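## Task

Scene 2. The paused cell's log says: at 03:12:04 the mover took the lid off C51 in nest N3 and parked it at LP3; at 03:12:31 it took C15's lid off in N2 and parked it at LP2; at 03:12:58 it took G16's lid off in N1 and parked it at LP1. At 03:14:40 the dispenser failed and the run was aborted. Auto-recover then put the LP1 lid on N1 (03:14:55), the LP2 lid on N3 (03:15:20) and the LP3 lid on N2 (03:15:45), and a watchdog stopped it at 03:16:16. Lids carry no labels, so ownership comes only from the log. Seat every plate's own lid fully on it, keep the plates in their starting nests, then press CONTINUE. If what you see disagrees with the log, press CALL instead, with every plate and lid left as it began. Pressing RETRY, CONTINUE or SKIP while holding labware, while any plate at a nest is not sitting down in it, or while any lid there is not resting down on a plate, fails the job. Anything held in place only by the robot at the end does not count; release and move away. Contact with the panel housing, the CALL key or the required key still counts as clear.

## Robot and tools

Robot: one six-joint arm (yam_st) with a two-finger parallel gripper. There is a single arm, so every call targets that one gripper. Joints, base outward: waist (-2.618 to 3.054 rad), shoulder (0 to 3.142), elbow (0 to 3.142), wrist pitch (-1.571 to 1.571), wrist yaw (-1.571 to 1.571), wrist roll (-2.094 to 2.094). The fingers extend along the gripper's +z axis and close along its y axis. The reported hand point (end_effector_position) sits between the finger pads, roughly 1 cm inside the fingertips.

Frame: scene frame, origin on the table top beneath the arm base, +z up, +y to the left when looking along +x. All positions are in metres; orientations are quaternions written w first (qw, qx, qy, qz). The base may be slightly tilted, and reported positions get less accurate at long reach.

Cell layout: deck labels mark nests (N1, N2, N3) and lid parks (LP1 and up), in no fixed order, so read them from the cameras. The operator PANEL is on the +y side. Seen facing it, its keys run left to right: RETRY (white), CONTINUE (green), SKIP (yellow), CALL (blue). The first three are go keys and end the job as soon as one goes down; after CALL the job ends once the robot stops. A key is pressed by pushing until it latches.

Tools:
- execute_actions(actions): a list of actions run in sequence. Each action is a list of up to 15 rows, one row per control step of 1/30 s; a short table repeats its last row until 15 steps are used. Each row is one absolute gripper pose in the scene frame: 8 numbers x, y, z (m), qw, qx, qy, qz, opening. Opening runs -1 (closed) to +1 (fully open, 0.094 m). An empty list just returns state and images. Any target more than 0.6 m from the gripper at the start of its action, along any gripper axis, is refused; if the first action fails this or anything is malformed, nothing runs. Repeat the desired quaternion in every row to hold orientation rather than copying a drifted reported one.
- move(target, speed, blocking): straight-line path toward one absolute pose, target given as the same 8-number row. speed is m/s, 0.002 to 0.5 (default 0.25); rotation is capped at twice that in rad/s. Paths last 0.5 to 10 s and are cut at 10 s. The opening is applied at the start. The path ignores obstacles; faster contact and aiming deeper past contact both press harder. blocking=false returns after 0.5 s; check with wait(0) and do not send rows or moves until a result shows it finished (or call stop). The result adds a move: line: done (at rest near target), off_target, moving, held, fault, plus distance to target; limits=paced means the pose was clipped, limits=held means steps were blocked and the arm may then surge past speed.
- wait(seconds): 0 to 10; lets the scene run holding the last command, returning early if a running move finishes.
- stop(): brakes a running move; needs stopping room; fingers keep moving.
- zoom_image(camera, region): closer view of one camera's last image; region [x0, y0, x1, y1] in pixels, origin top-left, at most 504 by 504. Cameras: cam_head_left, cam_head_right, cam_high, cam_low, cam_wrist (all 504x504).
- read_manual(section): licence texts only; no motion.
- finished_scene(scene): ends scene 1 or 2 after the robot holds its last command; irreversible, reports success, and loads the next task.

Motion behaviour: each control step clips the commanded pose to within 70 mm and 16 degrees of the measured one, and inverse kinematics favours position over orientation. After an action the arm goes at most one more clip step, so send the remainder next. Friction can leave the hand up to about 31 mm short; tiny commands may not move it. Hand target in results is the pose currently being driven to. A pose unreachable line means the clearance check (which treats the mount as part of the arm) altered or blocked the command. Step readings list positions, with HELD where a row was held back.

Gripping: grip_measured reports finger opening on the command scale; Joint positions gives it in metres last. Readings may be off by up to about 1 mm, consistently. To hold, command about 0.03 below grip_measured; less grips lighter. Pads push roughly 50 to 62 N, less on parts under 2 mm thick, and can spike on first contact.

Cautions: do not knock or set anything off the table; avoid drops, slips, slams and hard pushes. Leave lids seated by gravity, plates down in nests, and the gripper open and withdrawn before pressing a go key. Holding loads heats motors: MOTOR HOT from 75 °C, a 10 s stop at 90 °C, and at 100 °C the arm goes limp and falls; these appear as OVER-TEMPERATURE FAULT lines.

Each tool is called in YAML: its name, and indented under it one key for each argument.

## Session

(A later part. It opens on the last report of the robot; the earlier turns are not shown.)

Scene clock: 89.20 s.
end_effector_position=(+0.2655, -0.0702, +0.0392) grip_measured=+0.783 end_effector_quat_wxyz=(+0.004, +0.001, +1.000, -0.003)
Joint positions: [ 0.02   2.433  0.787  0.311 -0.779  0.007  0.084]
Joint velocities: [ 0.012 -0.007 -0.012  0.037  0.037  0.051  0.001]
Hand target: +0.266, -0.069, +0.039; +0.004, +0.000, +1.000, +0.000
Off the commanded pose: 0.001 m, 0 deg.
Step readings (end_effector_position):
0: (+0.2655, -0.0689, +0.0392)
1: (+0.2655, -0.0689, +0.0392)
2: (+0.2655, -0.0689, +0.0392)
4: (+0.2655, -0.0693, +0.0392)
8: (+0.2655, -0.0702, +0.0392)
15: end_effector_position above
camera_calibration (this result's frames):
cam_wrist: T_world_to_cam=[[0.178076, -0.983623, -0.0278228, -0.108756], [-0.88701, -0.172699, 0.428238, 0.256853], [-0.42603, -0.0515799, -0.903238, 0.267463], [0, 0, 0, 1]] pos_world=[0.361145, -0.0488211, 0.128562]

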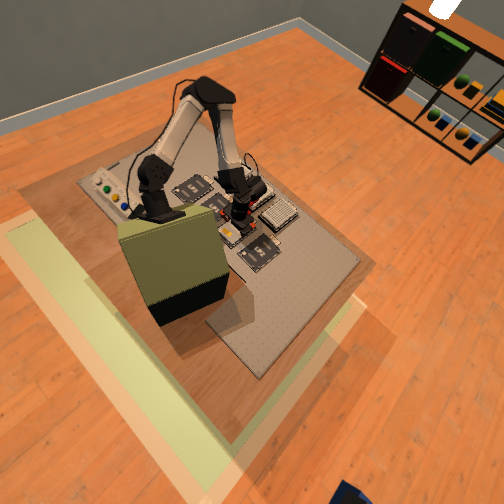

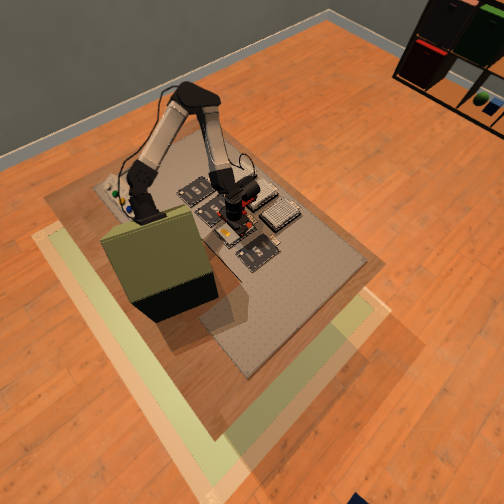

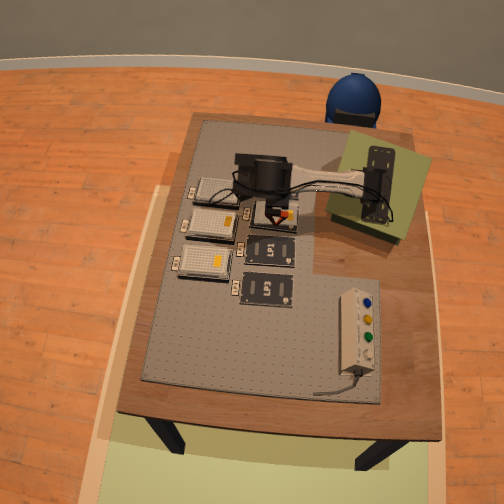

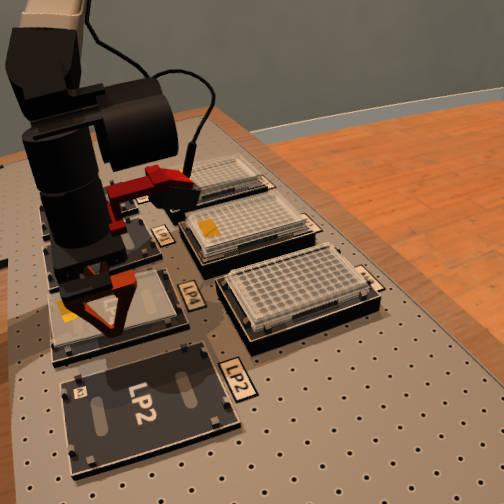

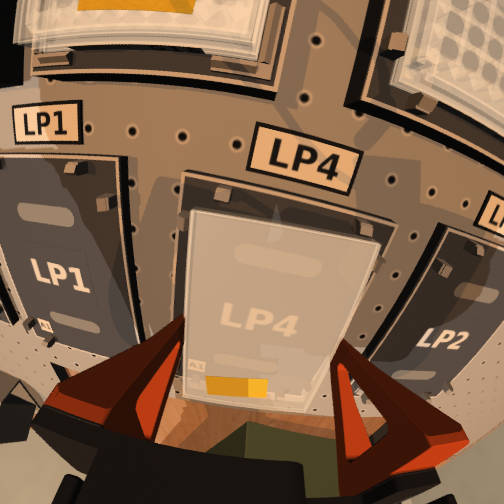

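execute_actions:
  actions:
    - [[0.2655,-0.070,0.048,0.004,0,1,0,0.74],[0.2655,-0.070,0.056,0.004,0,1,0,0.74],[0.2655,-0.070,0.063,0.004,0,1,0,0.74],[0.2655,-0.070,0.069,0.004,0,1,0,0.74],[0.2655,-0.070,0.075,0.004,0,1,0,0.74],[0.2655,-0.070,0.081,0.004,0,1,0,0.74],[0.2655,-0.070,0.087,0.004,0,1,0,0.74],[0.2655,-0.070,0.093,0.004,0,1,0,0.74],[0.2655,-0.070,0.099,0.004,0,1,0,0.74],[0.2655,-0.070,0.105,0.004,0,1,0,0.74],[0.2655,-0.070,0.11,0.004,0,1,0,0.74]]

move:
  target: [0.4565,-0.136,0.105,0,0,1,0,0.74]
  speed: 0.2

Scene clock: 91.07 s.
end_effector_position=(+0.2899, -0.0749, +0.1086) grip_measured=+0.783 end_effector_quat_wxyz=(+0.041, -0.015, +0.999, -0.011)
Joint positions: [-0.157  2.233  0.787  0.041 -0.806 -0.196  0.084]
Joint velocities: [-0.056 -0.042  0.007 -0.462 -0.081 -0.286 -0.   ]
Hand target: +0.267, -0.069, +0.110; +0.008, +0.001, +1.000, +0.000
Off the commanded pose: 0.025 m, 5 deg.
Step readings (end_effector_position):
0: (+0.2655, -0.0702, +0.0392)
1: (+0.2652, -0.0705, +0.0394)
2: (+0.2651, -0.0708, +0.0409)
4: (+0.2676, -0.0717, +0.0484)
8: (+0.2842, -0.0739, +0.0750)
15: end_effector_position above
camera_calibration (this result's frames):
cam_wrist: T_world_to_cam=[[0.209984, -0.977702, 0.00226643, -0.127888], [-0.910339, -0.194669, 0.365221, 0.25987], [-0.356636, -0.0787537, -0.930918, 0.321142], [0, 0, 0, 1]] pos_world=[0.377955, -0.0491564, 0.204337]

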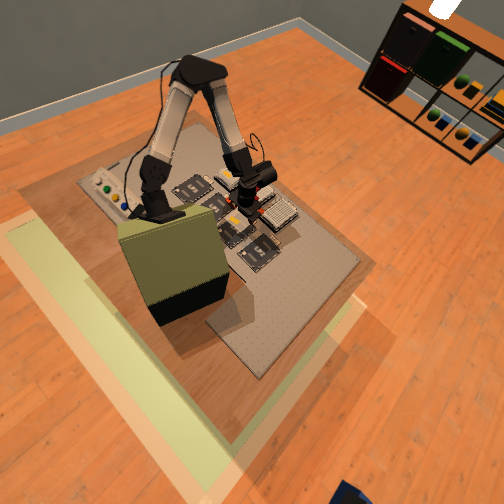

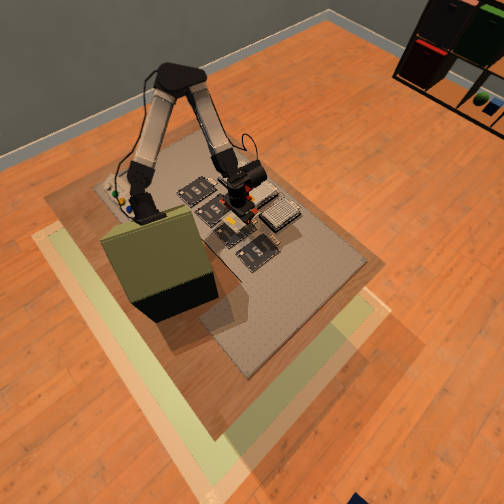

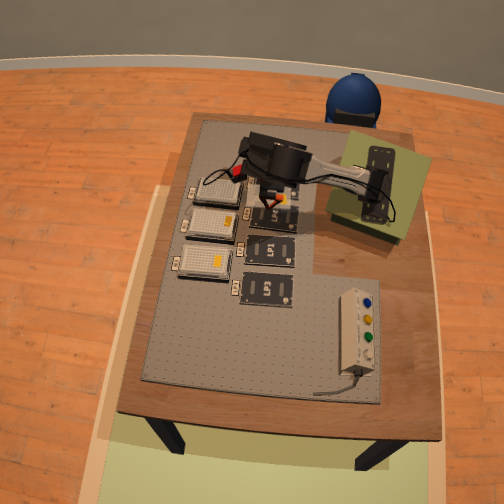

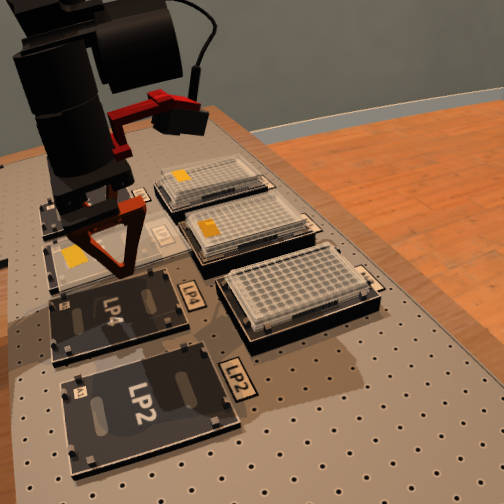

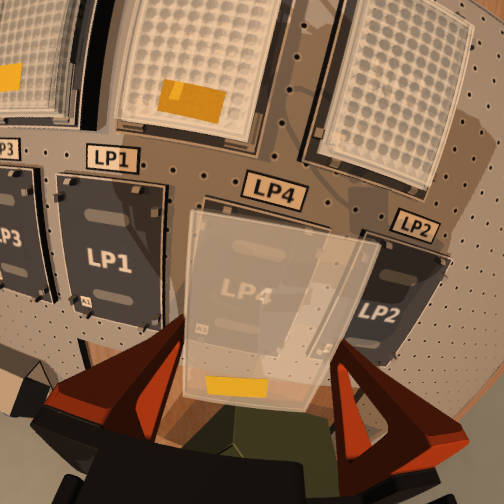

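Scene clock: 92.73 s.
end_effector_position=(+0.4538, -0.1307, +0.1033) grip_measured=+0.783 end_effector_quat_wxyz=(-0.001, -0.004, +1.000, -0.002)
Joint positions: [-0.167  2.713  1.886 -0.713 -0.806 -0.28   0.084]
Joint velocities: [ 0.007  0.012  0.012 -0.051 -0.037  0.022 -0.001]
Hand target: +0.455, -0.136, +0.106; +0.000, +0.000, +1.000, -0.000
Off the commanded pose: 0.006 m, 1 deg.
move: done
camera_calibration (this result's frames):
cam_wrist: T_world_to_cam=[[0.187475, -0.981724, -0.0327363, -0.203562], [-0.880601, -0.182743, 0.437203, 0.380776], [-0.435195, -0.0531373, -0.898767, 0.40597], [0, 0, 0, 1]] pos_world=[0.550151, -0.108686, 0.191732]

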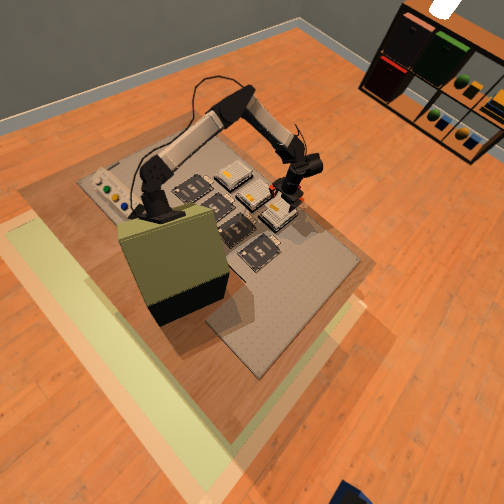

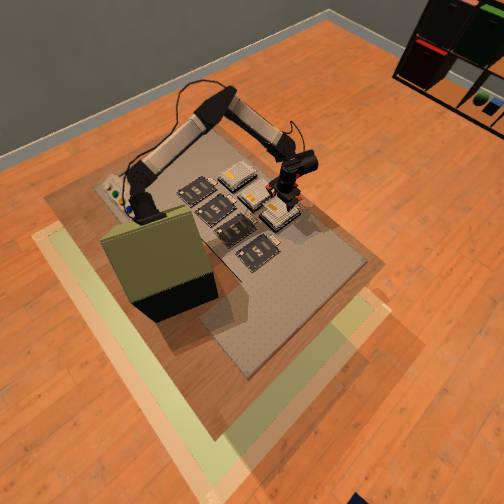

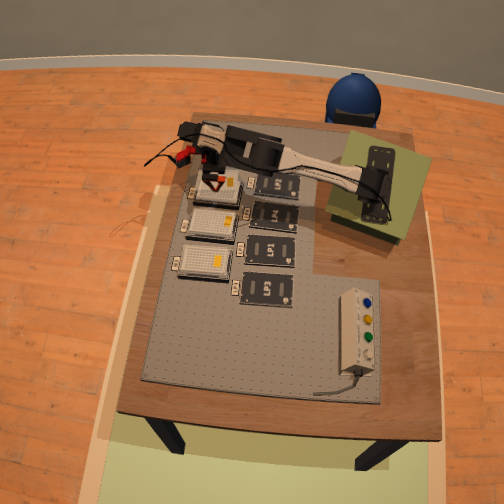

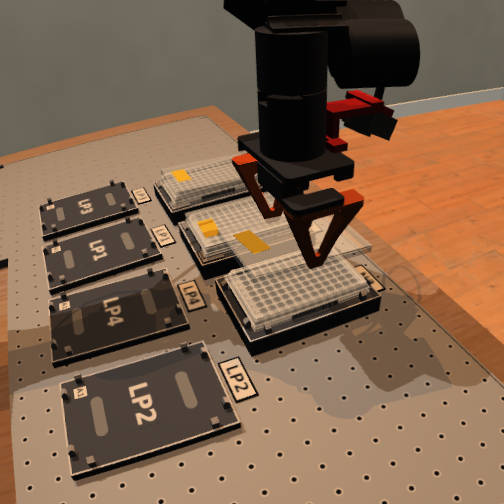

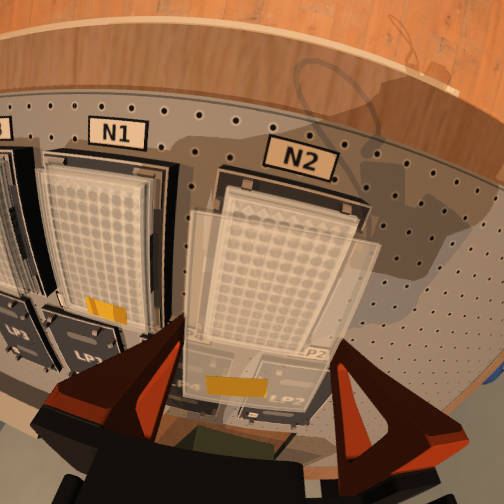

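execute_actions:
  actions:
    - [[0.4565,-0.136,0.098,0,0,1,0,0.74],[0.4565,-0.136,0.092,0,0,1,0,0.74],[0.4565,-0.136,0.086,0,0,1,0,0.74],[0.4565,-0.136,0.080,0,0,1,0,0.74],[0.4565,-0.136,0.074,0,0,1,0,0.74],[0.4565,-0.136,0.068,0,0,1,0,0.74],[0.4565,-0.136,0.066,0,0,1,0,0.74],[0.4565,-0.136,0.066,0,0,1,0,0.74],[0.4565,-0.136,0.073,0,0,1,0,0.74]]

Scene clock: 93.67 s.
end_effector_position=(+0.4430, -0.1368, +0.0715) grip_measured=+0.783 end_effector_quat_wxyz=(-0.014, +0.013, +1.000, +0.002)
Joint positions: [-0.131  2.777  1.886 -0.651 -0.806 -0.222  0.084]
Joint velocities: [-0.002 -0.007 -0.012  0.022 -0.037 -0.022 -0.   ]
Hand target: +0.456, -0.136, +0.073; +0.000, +0.000, +1.000, -0.000
Off the commanded pose: 0.014 m, 2 deg.
Step readings (end_effector_position):
0: (+0.4533, -0.1306, +0.1034)
1: (+0.4530, -0.1308, +0.1030)
2: (+0.4527, -0.1314, +0.1025)
4: (+0.4520, -0.1340, +0.0991)
8: (+0.4474, -0.1378, +0.0817)
15: end_effector_position above
camera_calibration (this result's frames):
cam_wrist: T_world_to_cam=[[0.152889, -0.987239, -0.0445338, -0.193107], [-0.874731, -0.15616, 0.458759, 0.383583], [-0.459859, -0.0311843, -0.887444, 0.385459], [0, 0, 0, 1]] pos_world=[0.542313, -0.118722, 0.157501]

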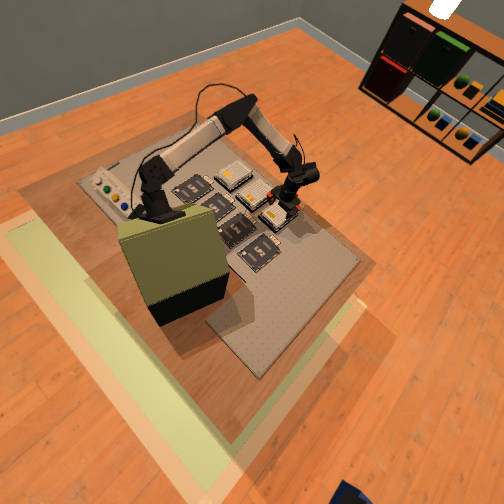

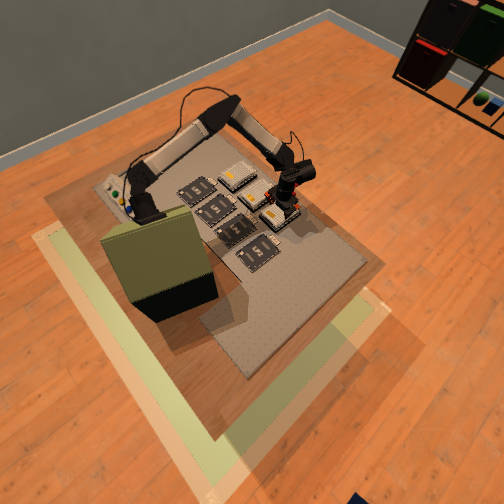

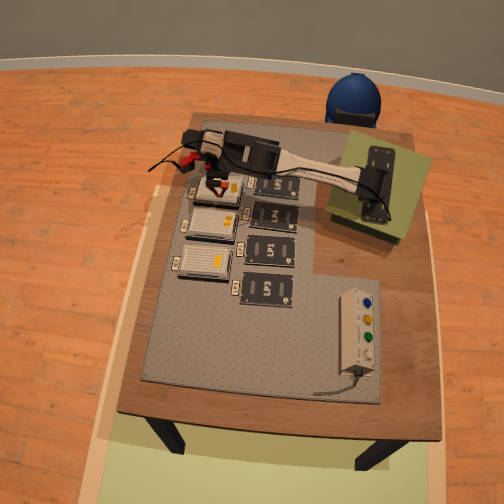

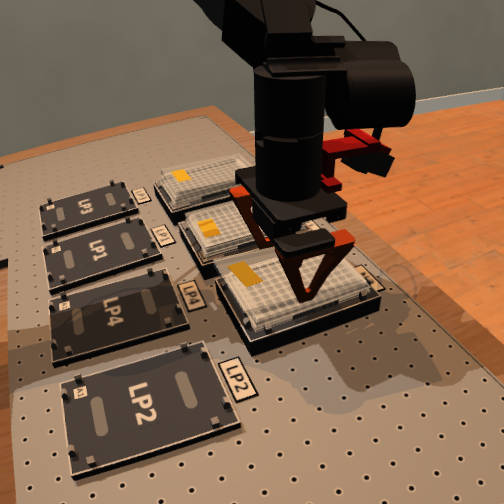

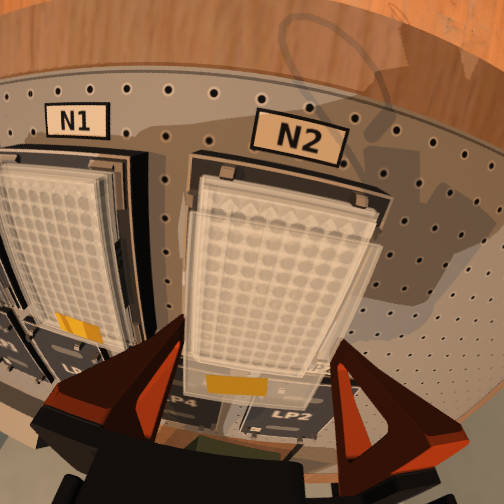

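execute_actions:
  actions:
    - [[0.468,-0.138,0.078,0.005,-0.005,1,0,0.74],[0.468,-0.138,0.078,0.005,-0.005,1,0,0.74],[0.468,-0.138,0.078,0.005,-0.005,1,0,0.74],[0.4565,-0.136,0.073,0,0,1,0,0.74]]

Scene clock: 94.60 s.
end_effector_position=(+0.4582, -0.1364, +0.0750) grip_measured=+0.783 end_effector_quat_wxyz=(+0.000, -0.001, +1.000, -0.001)
Joint positions: [-0.131  2.785  1.931 -0.645 -0.806 -0.219  0.084]
Joint velocities: [-0.002 -0.002 -0.007 -0.022  0.022  0.022 -0.001]
Hand target: +0.457, -0.136, +0.073; -0.000, -0.000, +1.000, -0.000
Off the commanded pose: 0.003 m, 0 deg.
Step readings (end_effector_position):
0: (+0.4433, -0.1369, +0.0715)
1: (+0.4451, -0.1365, +0.0722)
2: (+0.4485, -0.1369, +0.0725)
4: (+0.4558, -0.1368, +0.0742)
8: (+0.4581, -0.1364, +0.0750)
15: end_effector_position above
camera_calibration (this result's frames):
cam_wrist: T_world_to_cam=[[0.18153, -0.982815, -0.0334981, -0.20827], [-0.882827, -0.177879, 0.434714, 0.397905], [-0.433202, -0.0493407, -0.899945, 0.381799], [0, 0, 0, 1]] pos_world=[0.554484, -0.115074, 0.163646]

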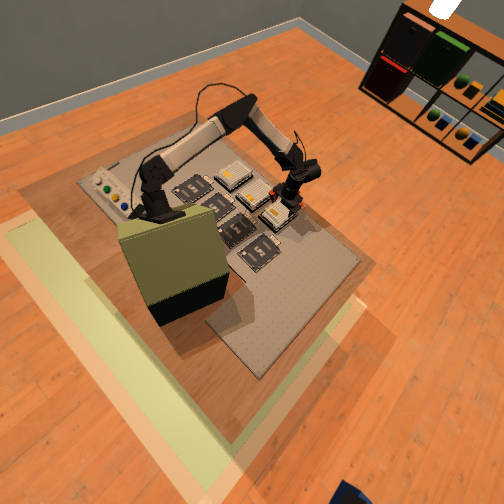

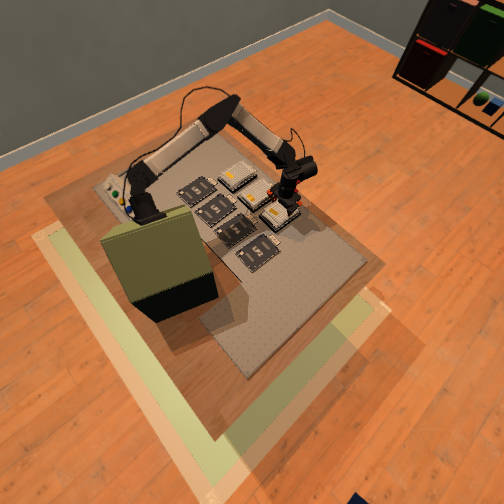

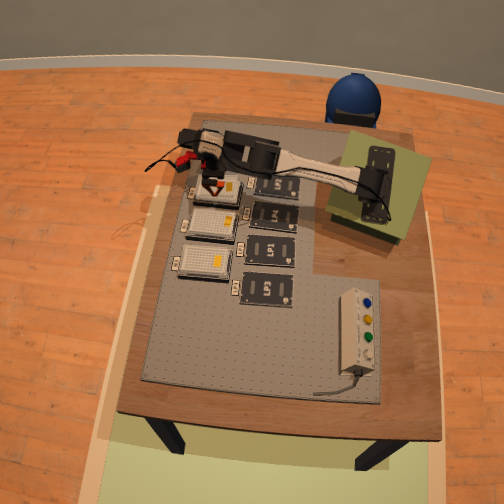

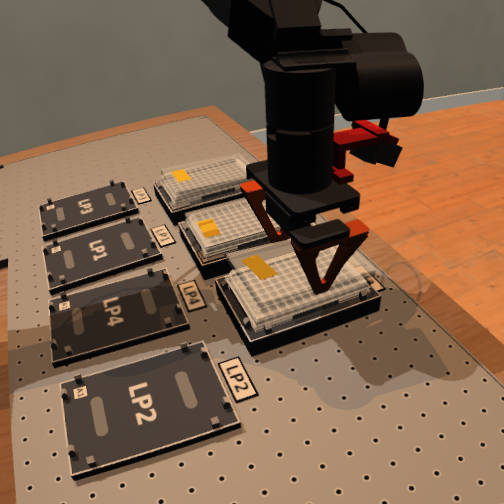

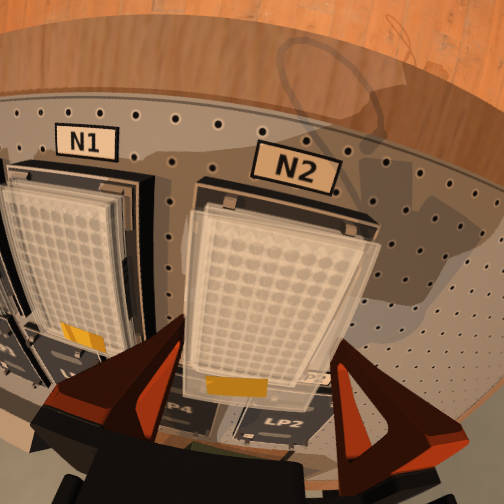

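execute_actions:
  actions:
    - [[0.4597,-0.1254,0.067,0,0,1,0,0.74],[0.4597,-0.1254,0.067,0,0,1,0,0.74],[0.4597,-0.1254,0.067,0,0,1,0,0.74],[0.4588,-0.1317,0.0715,0,0,1,0,0.74]]

Scene clock: 96.13 s.
end_effector_position=(+0.4592, -0.1338, +0.0722) grip_measured=+0.783 end_effector_quat_wxyz=(-0.000, +0.001, +1.000, -0.001)
Joint positions: [-0.123  2.785  1.931 -0.638 -0.806 -0.203  0.084]
Joint velocities: [-0.017  0.007 -0.012  0.037  0.037 -0.022 -0.   ]
Hand target: +0.459, -0.132, +0.071; -0.000, -0.000, +1.000, +0.000
Off the commanded pose: 0.002 m, 0 deg.
Step readings (end_effector_position):
0: (+0.4582, -0.1364, +0.0750)
1: (+0.4585, -0.1361, +0.0746)
2: (+0.4589, -0.1356, +0.0741)
4: (+0.4593, -0.1342, +0.0726)
8: (+0.4592, -0.1338, +0.0722)
15: end_effector_position above
camera_calibration (this result's frames):
cam_wrist: T_world_to_cam=[[0.176616, -0.983684, -0.0342333, -0.203811], [-0.88356, -0.173774, 0.434884, 0.401374], [-0.433737, -0.0465602, -0.899836, 0.380496], [0, 0, 0, 1]] pos_world=[0.55567, -0.113022, 0.160855]

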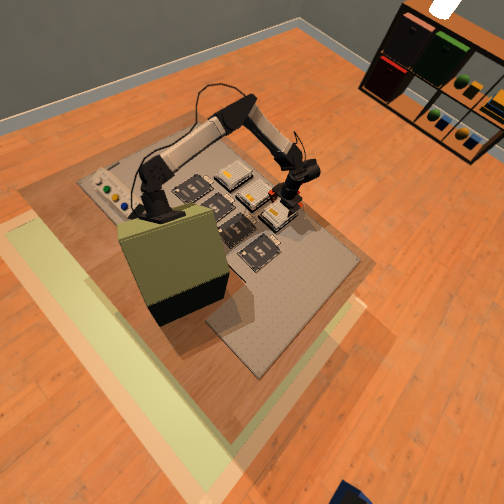

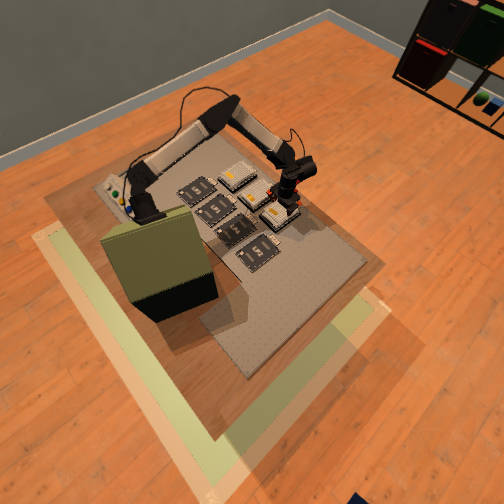

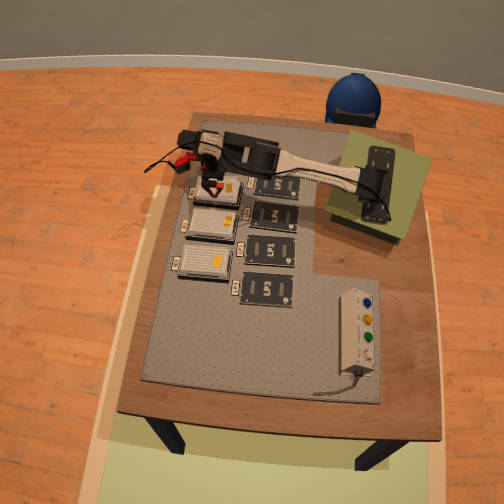

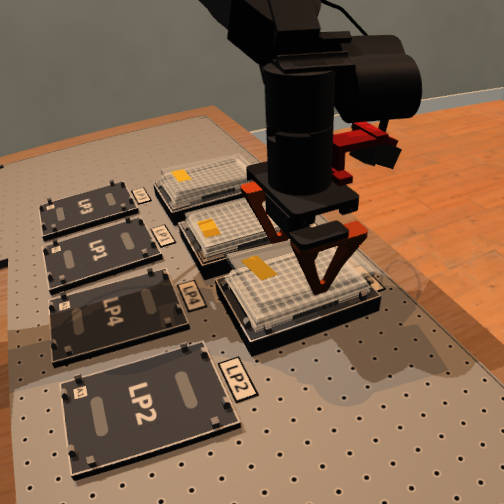

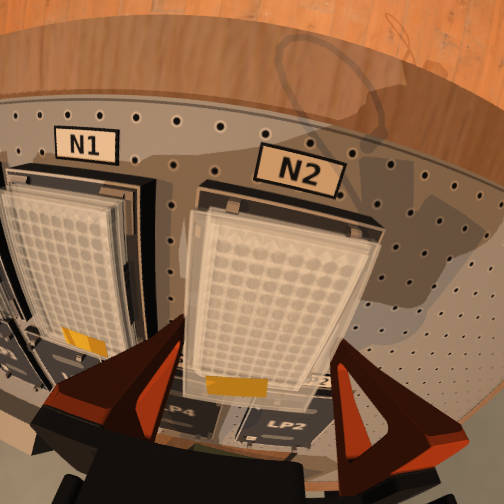

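execute_actions:
  actions:
    - [[0.4607,-0.1238,0.0622,0,0,1,0,0.74],[0.4607,-0.1238,0.0622,0,0,1,0,0.74],[0.4607,-0.1238,0.0622,0,0,1,0,0.74],[0.4598,-0.1316,0.0698,0,0,1,0,0.74]]

Scene clock: 97.63 s.
end_effector_position=(+0.4608, -0.1315, +0.0696) grip_measured=+0.783 end_effector_quat_wxyz=(+0.001, +0.001, +1.000, -0.001)
Joint positions: [-0.115  2.785  1.931 -0.628 -0.806 -0.19   0.084]
Joint velocities: [-0.012  0.002 -0.012  0.051 -0.022 -0.007  0.001]
Hand target: +0.460, -0.132, +0.070; +0.000, +0.000, +1.000, -0.000
Off the commanded pose: 0.001 m, 0 deg.
Step readings (end_effector_position):
0: (+0.4592, -0.1338, +0.0722)
1: (+0.4596, -0.1335, +0.0718)
2: (+0.4603, -0.1331, +0.0713)
4: (+0.4608, -0.1316, +0.0697)
8: (+0.4608, -0.1315, +0.0696)
15: end_effector_position above
camera_calibration (this result's frames):
cam_wrist: T_world_to_cam=[[0.176783, -0.983655, -0.0342205, -0.201907], [-0.884299, -0.174001, 0.433289, 0.40473], [-0.432161, -0.046337, -0.900605, 0.378258], [0, 0, 0, 1]] pos_world=[0.557064, -0.110656, 0.158387]

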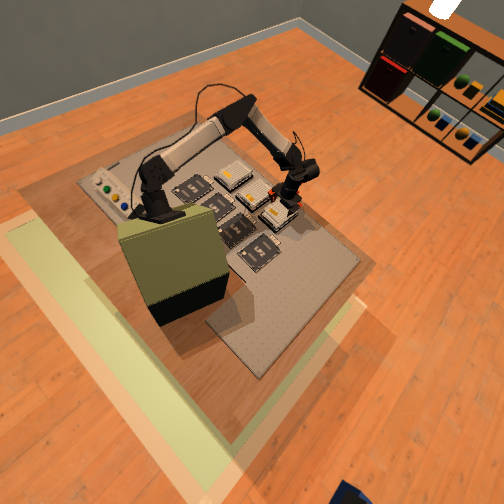

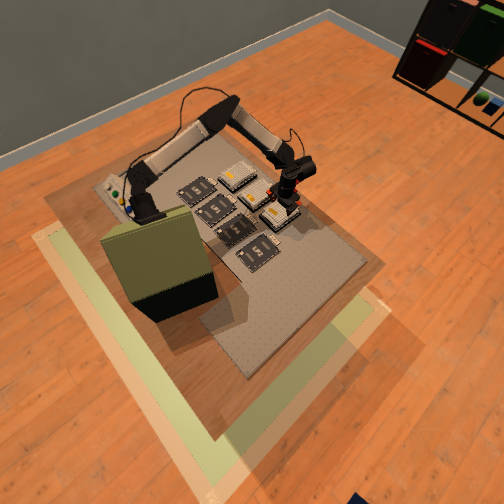

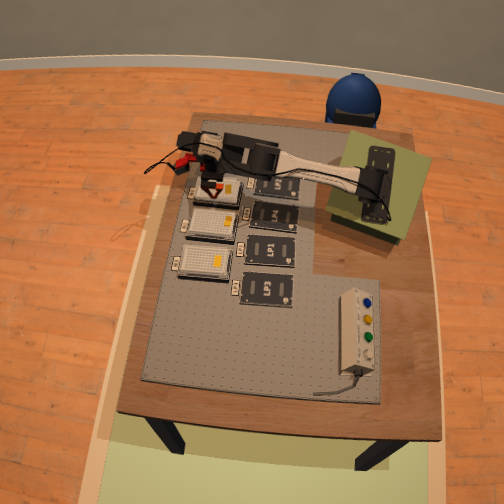

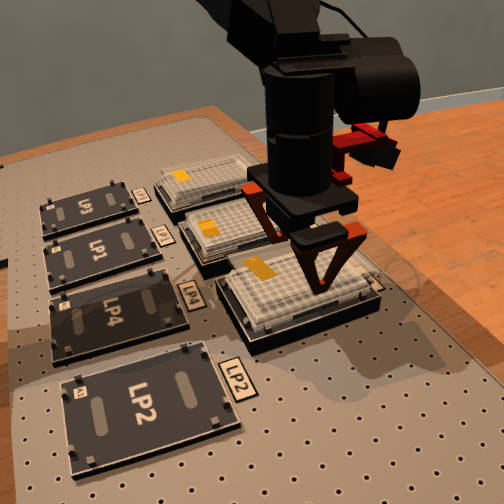

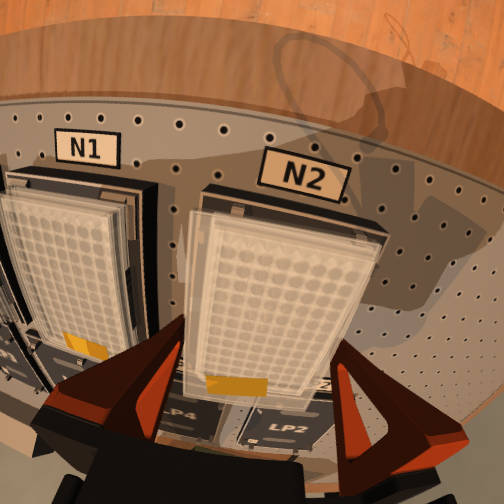

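execute_actions:
  actions: []

zoom_image:
  camera: "cam_wrist"
  region: [150,170,420,430]

Scene clock: 99.10 s.
end_effector_position=(+0.4608, -0.1315, +0.0696) grip_measured=+0.783 end_effector_quat_wxyz=(+0.001, +0.001, +1.000, -0.001)
Joint positions: [-0.115  2.785  1.931 -0.628 -0.806 -0.191  0.084]
Joint velocities: [ 0.012  0.002 -0.022  0.051  0.007  0.007  0.   ]
Hand target: +0.460, -0.132, +0.070; +0.000, -0.000, +1.000, -0.000
Off the commanded pose: 0.001 m, 0 deg.
camera_calibration (this result's frames):
cam_wrist: T_world_to_cam=[[0.177158, -0.983587, -0.03422, -0.202071], [-0.884232, -0.174338, 0.433289, 0.404655], [-0.432144, -0.0465025, -0.900605, 0.378228], [0, 0, 0, 1]] pos_world=[0.557056, -0.11062, 0.158387]

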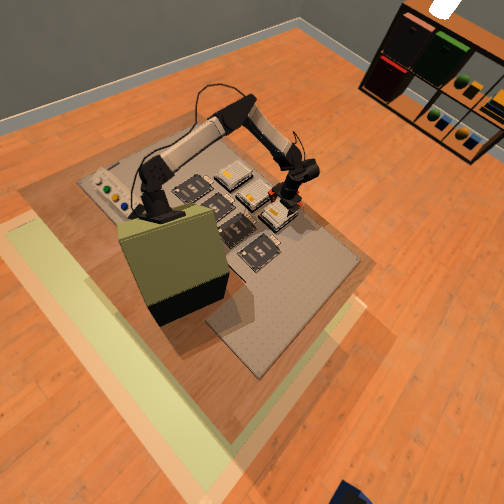

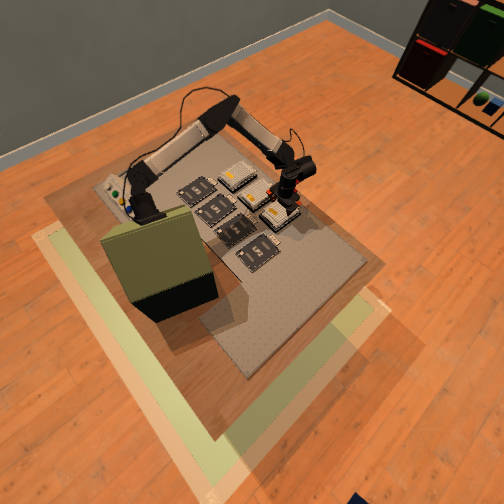

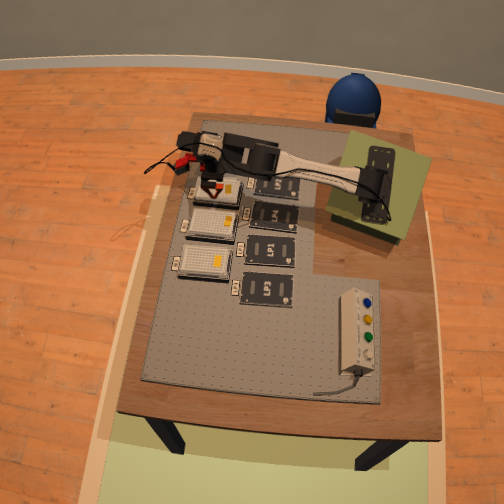

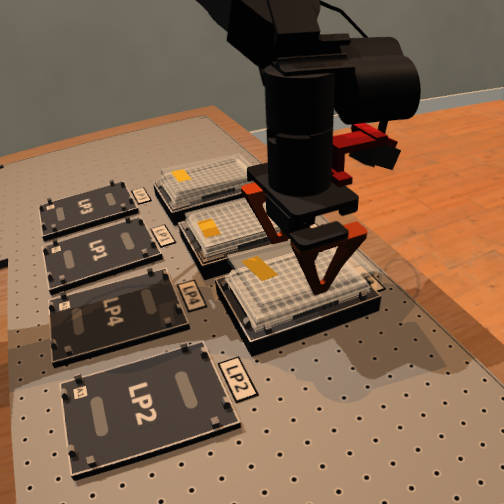

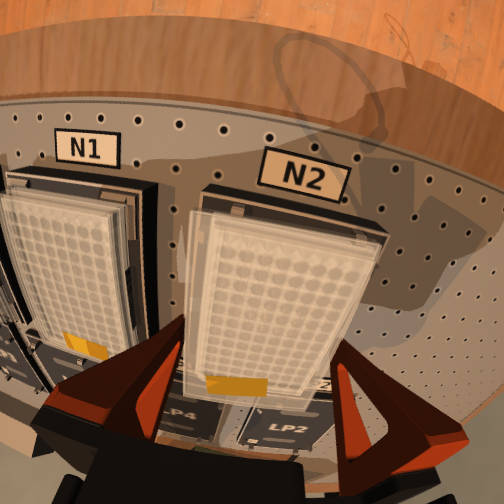

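Region (150, 170, 420, 430) of cam_wrist's 504x504 image, scaled by 1.867, with more detail than that image has; it fills the top 485 rows of this view, and the rest is white.

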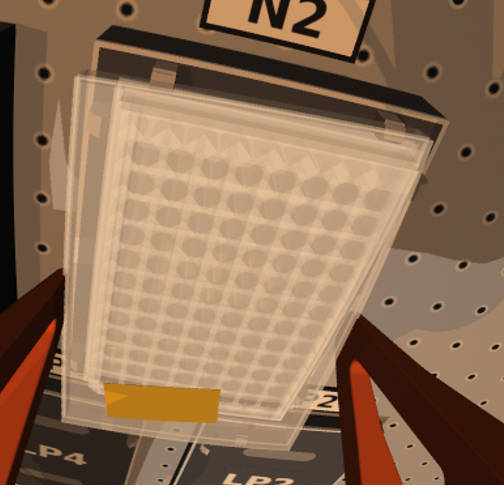

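execute_actions:
  actions:
    - [[0.4598,-0.1316,0.0698,-0.018,0,1,0,0.74],[0.4598,-0.1316,0.0698,-0.018,0,1,0,0.74],[0.457,-0.1316,0.0698,-0.009,0,1,0,0.74]]

Scene clock: 99.90 s.
end_effector_position=(+0.4613, -0.1308, +0.0704) grip_measured=+0.783 end_effector_quat_wxyz=(-0.003, -0.004, +1.000, -0.001)
Joint positions: [-0.115  2.79   1.95  -0.653 -0.804 -0.209  0.084]
Joint velocities: [ 0.002  0.012  0.002 -0.007 -0.007  0.007 -0.001]
Hand target: +0.457, -0.132, +0.070; -0.009, +0.000, +1.000, +0.000
Off the commanded pose: 0.004 m, 1 deg.
Step readings (end_effector_position):
0: (+0.4608, -0.1315, +0.0696)
1: (+0.4606, -0.1311, +0.0700)
2: (+0.4610, -0.1309, +0.0703)
4: (+0.4613, -0.1308, +0.0704)
8: (+0.4613, -0.1308, +0.0704)
15: end_effector_position above
camera_calibration (this result's frames):
cam_wrist: T_world_to_cam=[[0.186098, -0.981863, -0.0362212, -0.205286], [-0.87894, -0.18284, 0.440493, 0.400737], [-0.439127, -0.0501386, -0.897025, 0.381703], [0, 0, 0, 1]] pos_world=[0.558043, -0.109155, 0.158439]

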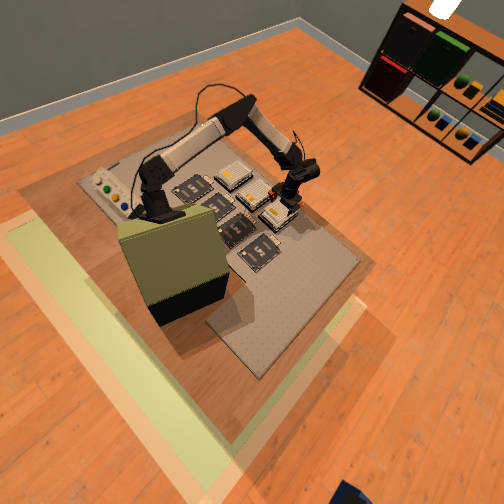

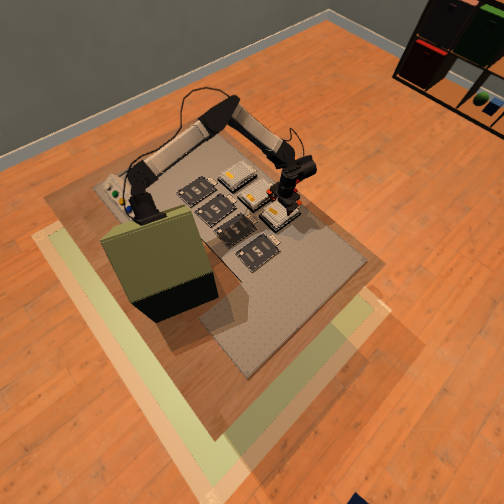

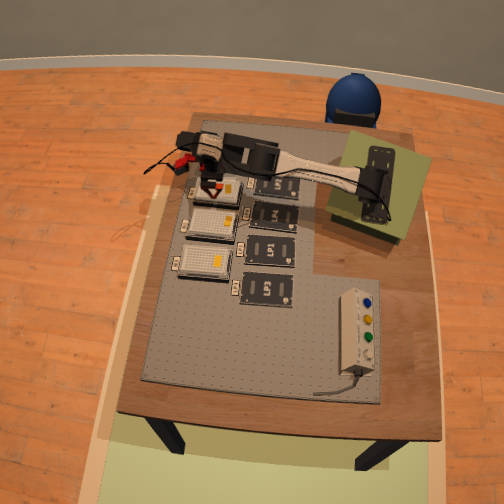

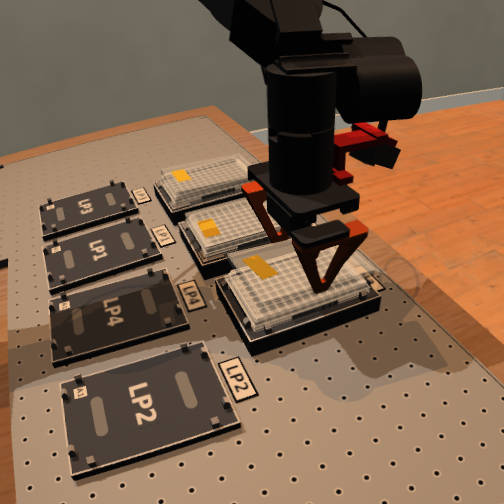

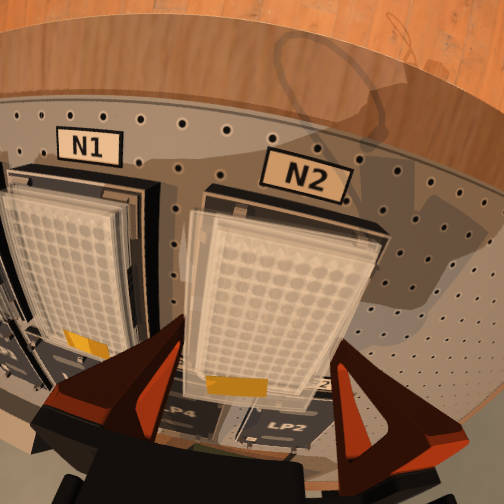

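execute_actions:
  actions:
    - [[0.449,-0.1316,0.0698,0,0,1,0,0.74],[0.449,-0.1316,0.0698,0,0,1,0,0.74],[0.457,-0.1316,0.0698,0,0,1,0,0.74]]

Scene clock: 100.83 s.
end_effector_position=(+0.4571, -0.1306, +0.0698) grip_measured=+0.783 end_effector_quat_wxyz=(-0.003, -0.002, +1.000, -0.000)
Joint positions: [-0.115  2.777  1.916 -0.631 -0.805 -0.204  0.084]
Joint velocities: [-0.002  0.002 -0.012 -0.007  0.037 -0.007 -0.   ]
Hand target: +0.457, -0.132, +0.070; -0.000, -0.000, +1.000, +0.000
Off the commanded pose: 0.001 m, 0 deg.
Step readings (end_effector_position):
0: (+0.4613, -0.1308, +0.0704)
1: (+0.4604, -0.1311, +0.0701)
2: (+0.4578, -0.1307, +0.0699)
4: (+0.4566, -0.1305, +0.0698)
8: (+0.4570, -0.1306, +0.0698)
15: end_effector_position above
camera_calibration (this result's frames):
cam_wrist: T_world_to_cam=[[0.182817, -0.982478, -0.0362542, -0.202834], [-0.879929, -0.17996, 0.439704, 0.39825], [-0.438524, -0.0484843, -0.897411, 0.379331], [0, 0, 0, 1]] pos_world=[0.553859, -0.109219, 0.157949]

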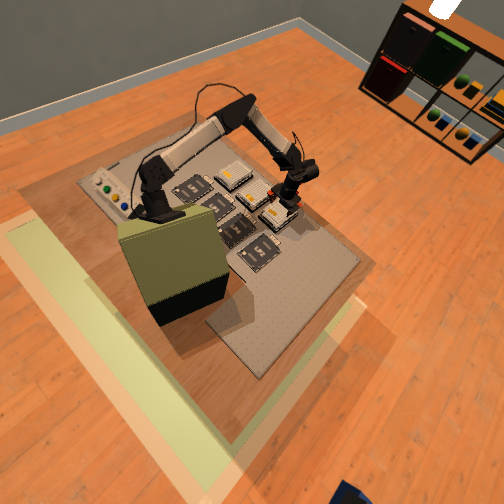

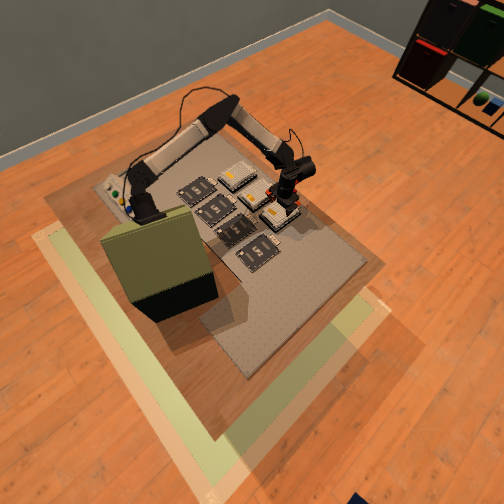

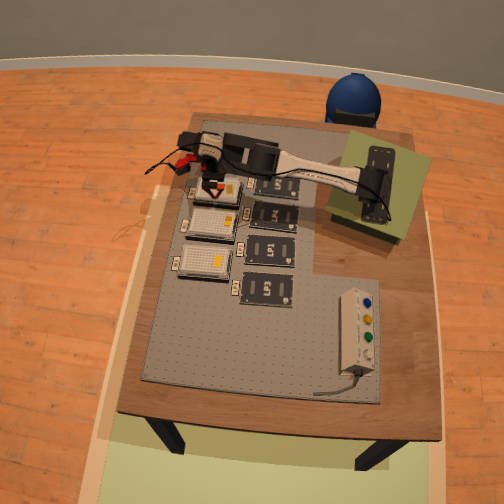

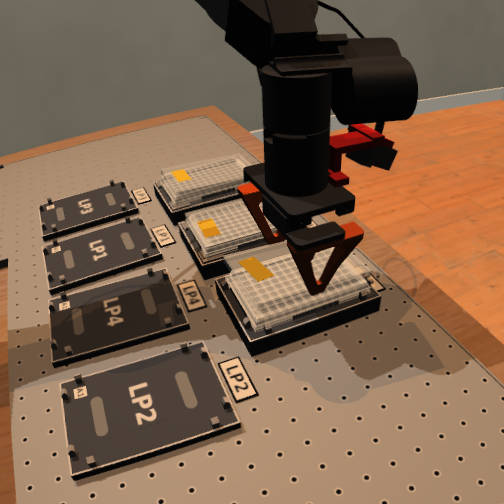

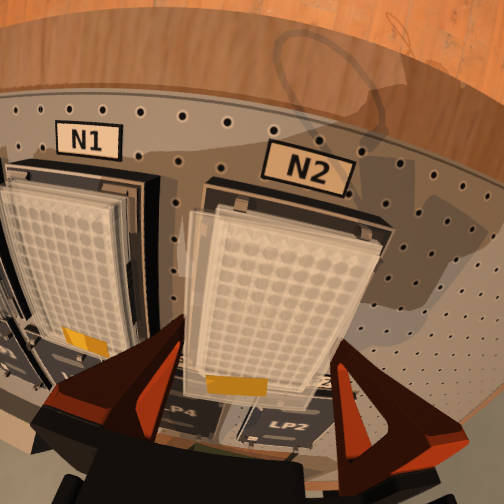

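execute_actions:
  actions:
    - [[0.457,-0.148,0.073,0,0,1,0,0.74],[0.457,-0.148,0.073,0,0,1,0,0.74],[0.457,-0.1358,0.0705,0,0,1,0,0.74]]

Scene clock: 102.13 s.
end_effector_position=(+0.4585, -0.1340, +0.0712) grip_measured=+0.783 end_effector_quat_wxyz=(-0.000, -0.005, +1.000, -0.001)
Joint positions: [-0.122  2.785  1.926 -0.632 -0.806 -0.213  0.084]
Joint velocities: [ 0.002 -0.007 -0.012 -0.051  0.037  0.051  0.   ]
Hand target: +0.457, -0.136, +0.071; +0.000, -0.000, +1.000, -0.000
Off the commanded pose: 0.002 m, 1 deg.
Step readings (end_effector_position):
0: (+0.4571, -0.1306, +0.0698)
1: (+0.4571, -0.1314, +0.0701)
2: (+0.4578, -0.1327, +0.0702)
4: (+0.4585, -0.1340, +0.0712)
8: (+0.4585, -0.1340, +0.0712)
15: end_effector_position above
camera_calibration (this result's frames):
cam_wrist: T_world_to_cam=[[0.188323, -0.981507, -0.0343335, -0.208924], [-0.881413, -0.184331, 0.434895, 0.398732], [-0.433182, -0.0516389, -0.899826, 0.378266], [0, 0, 0, 1]] pos_world=[0.55465, -0.112029, 0.159794]

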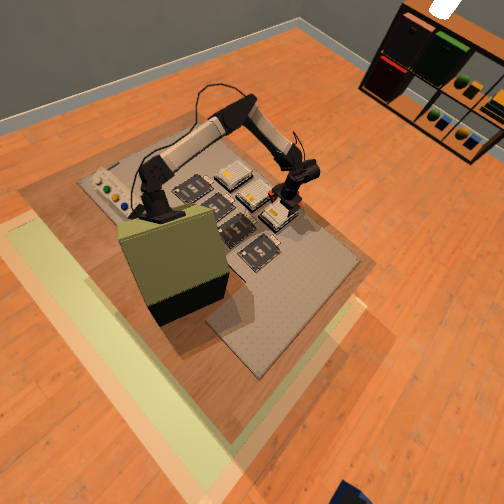

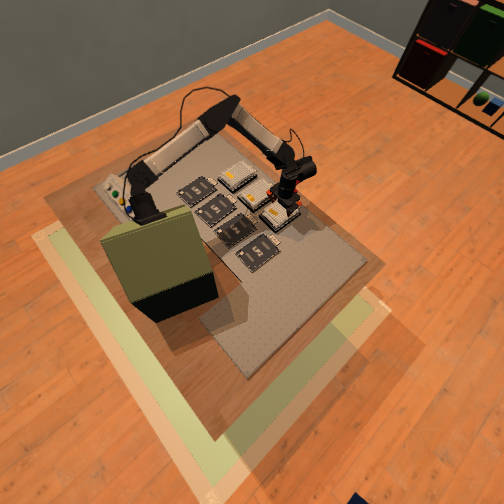

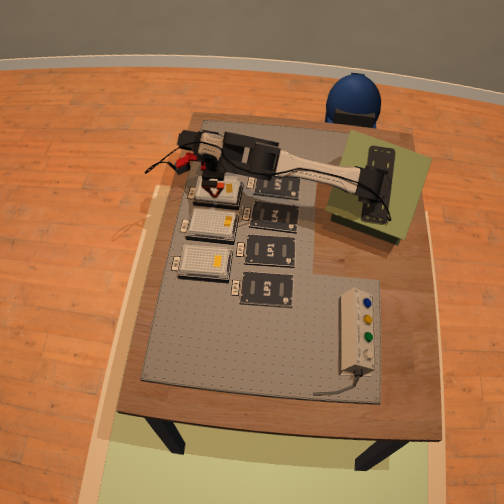

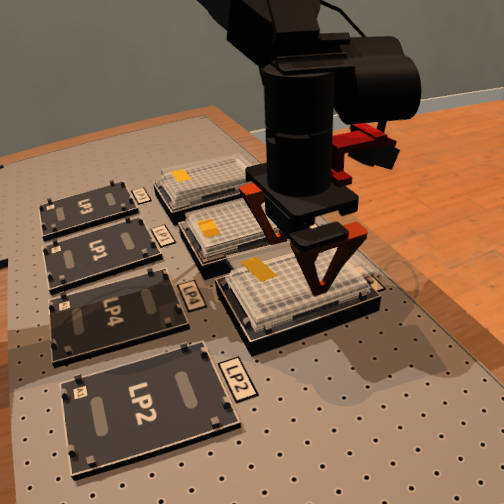

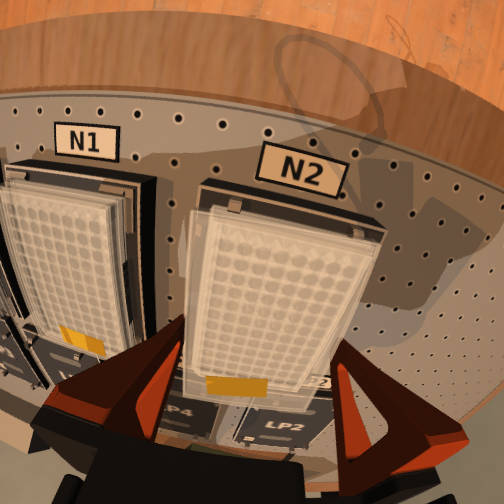

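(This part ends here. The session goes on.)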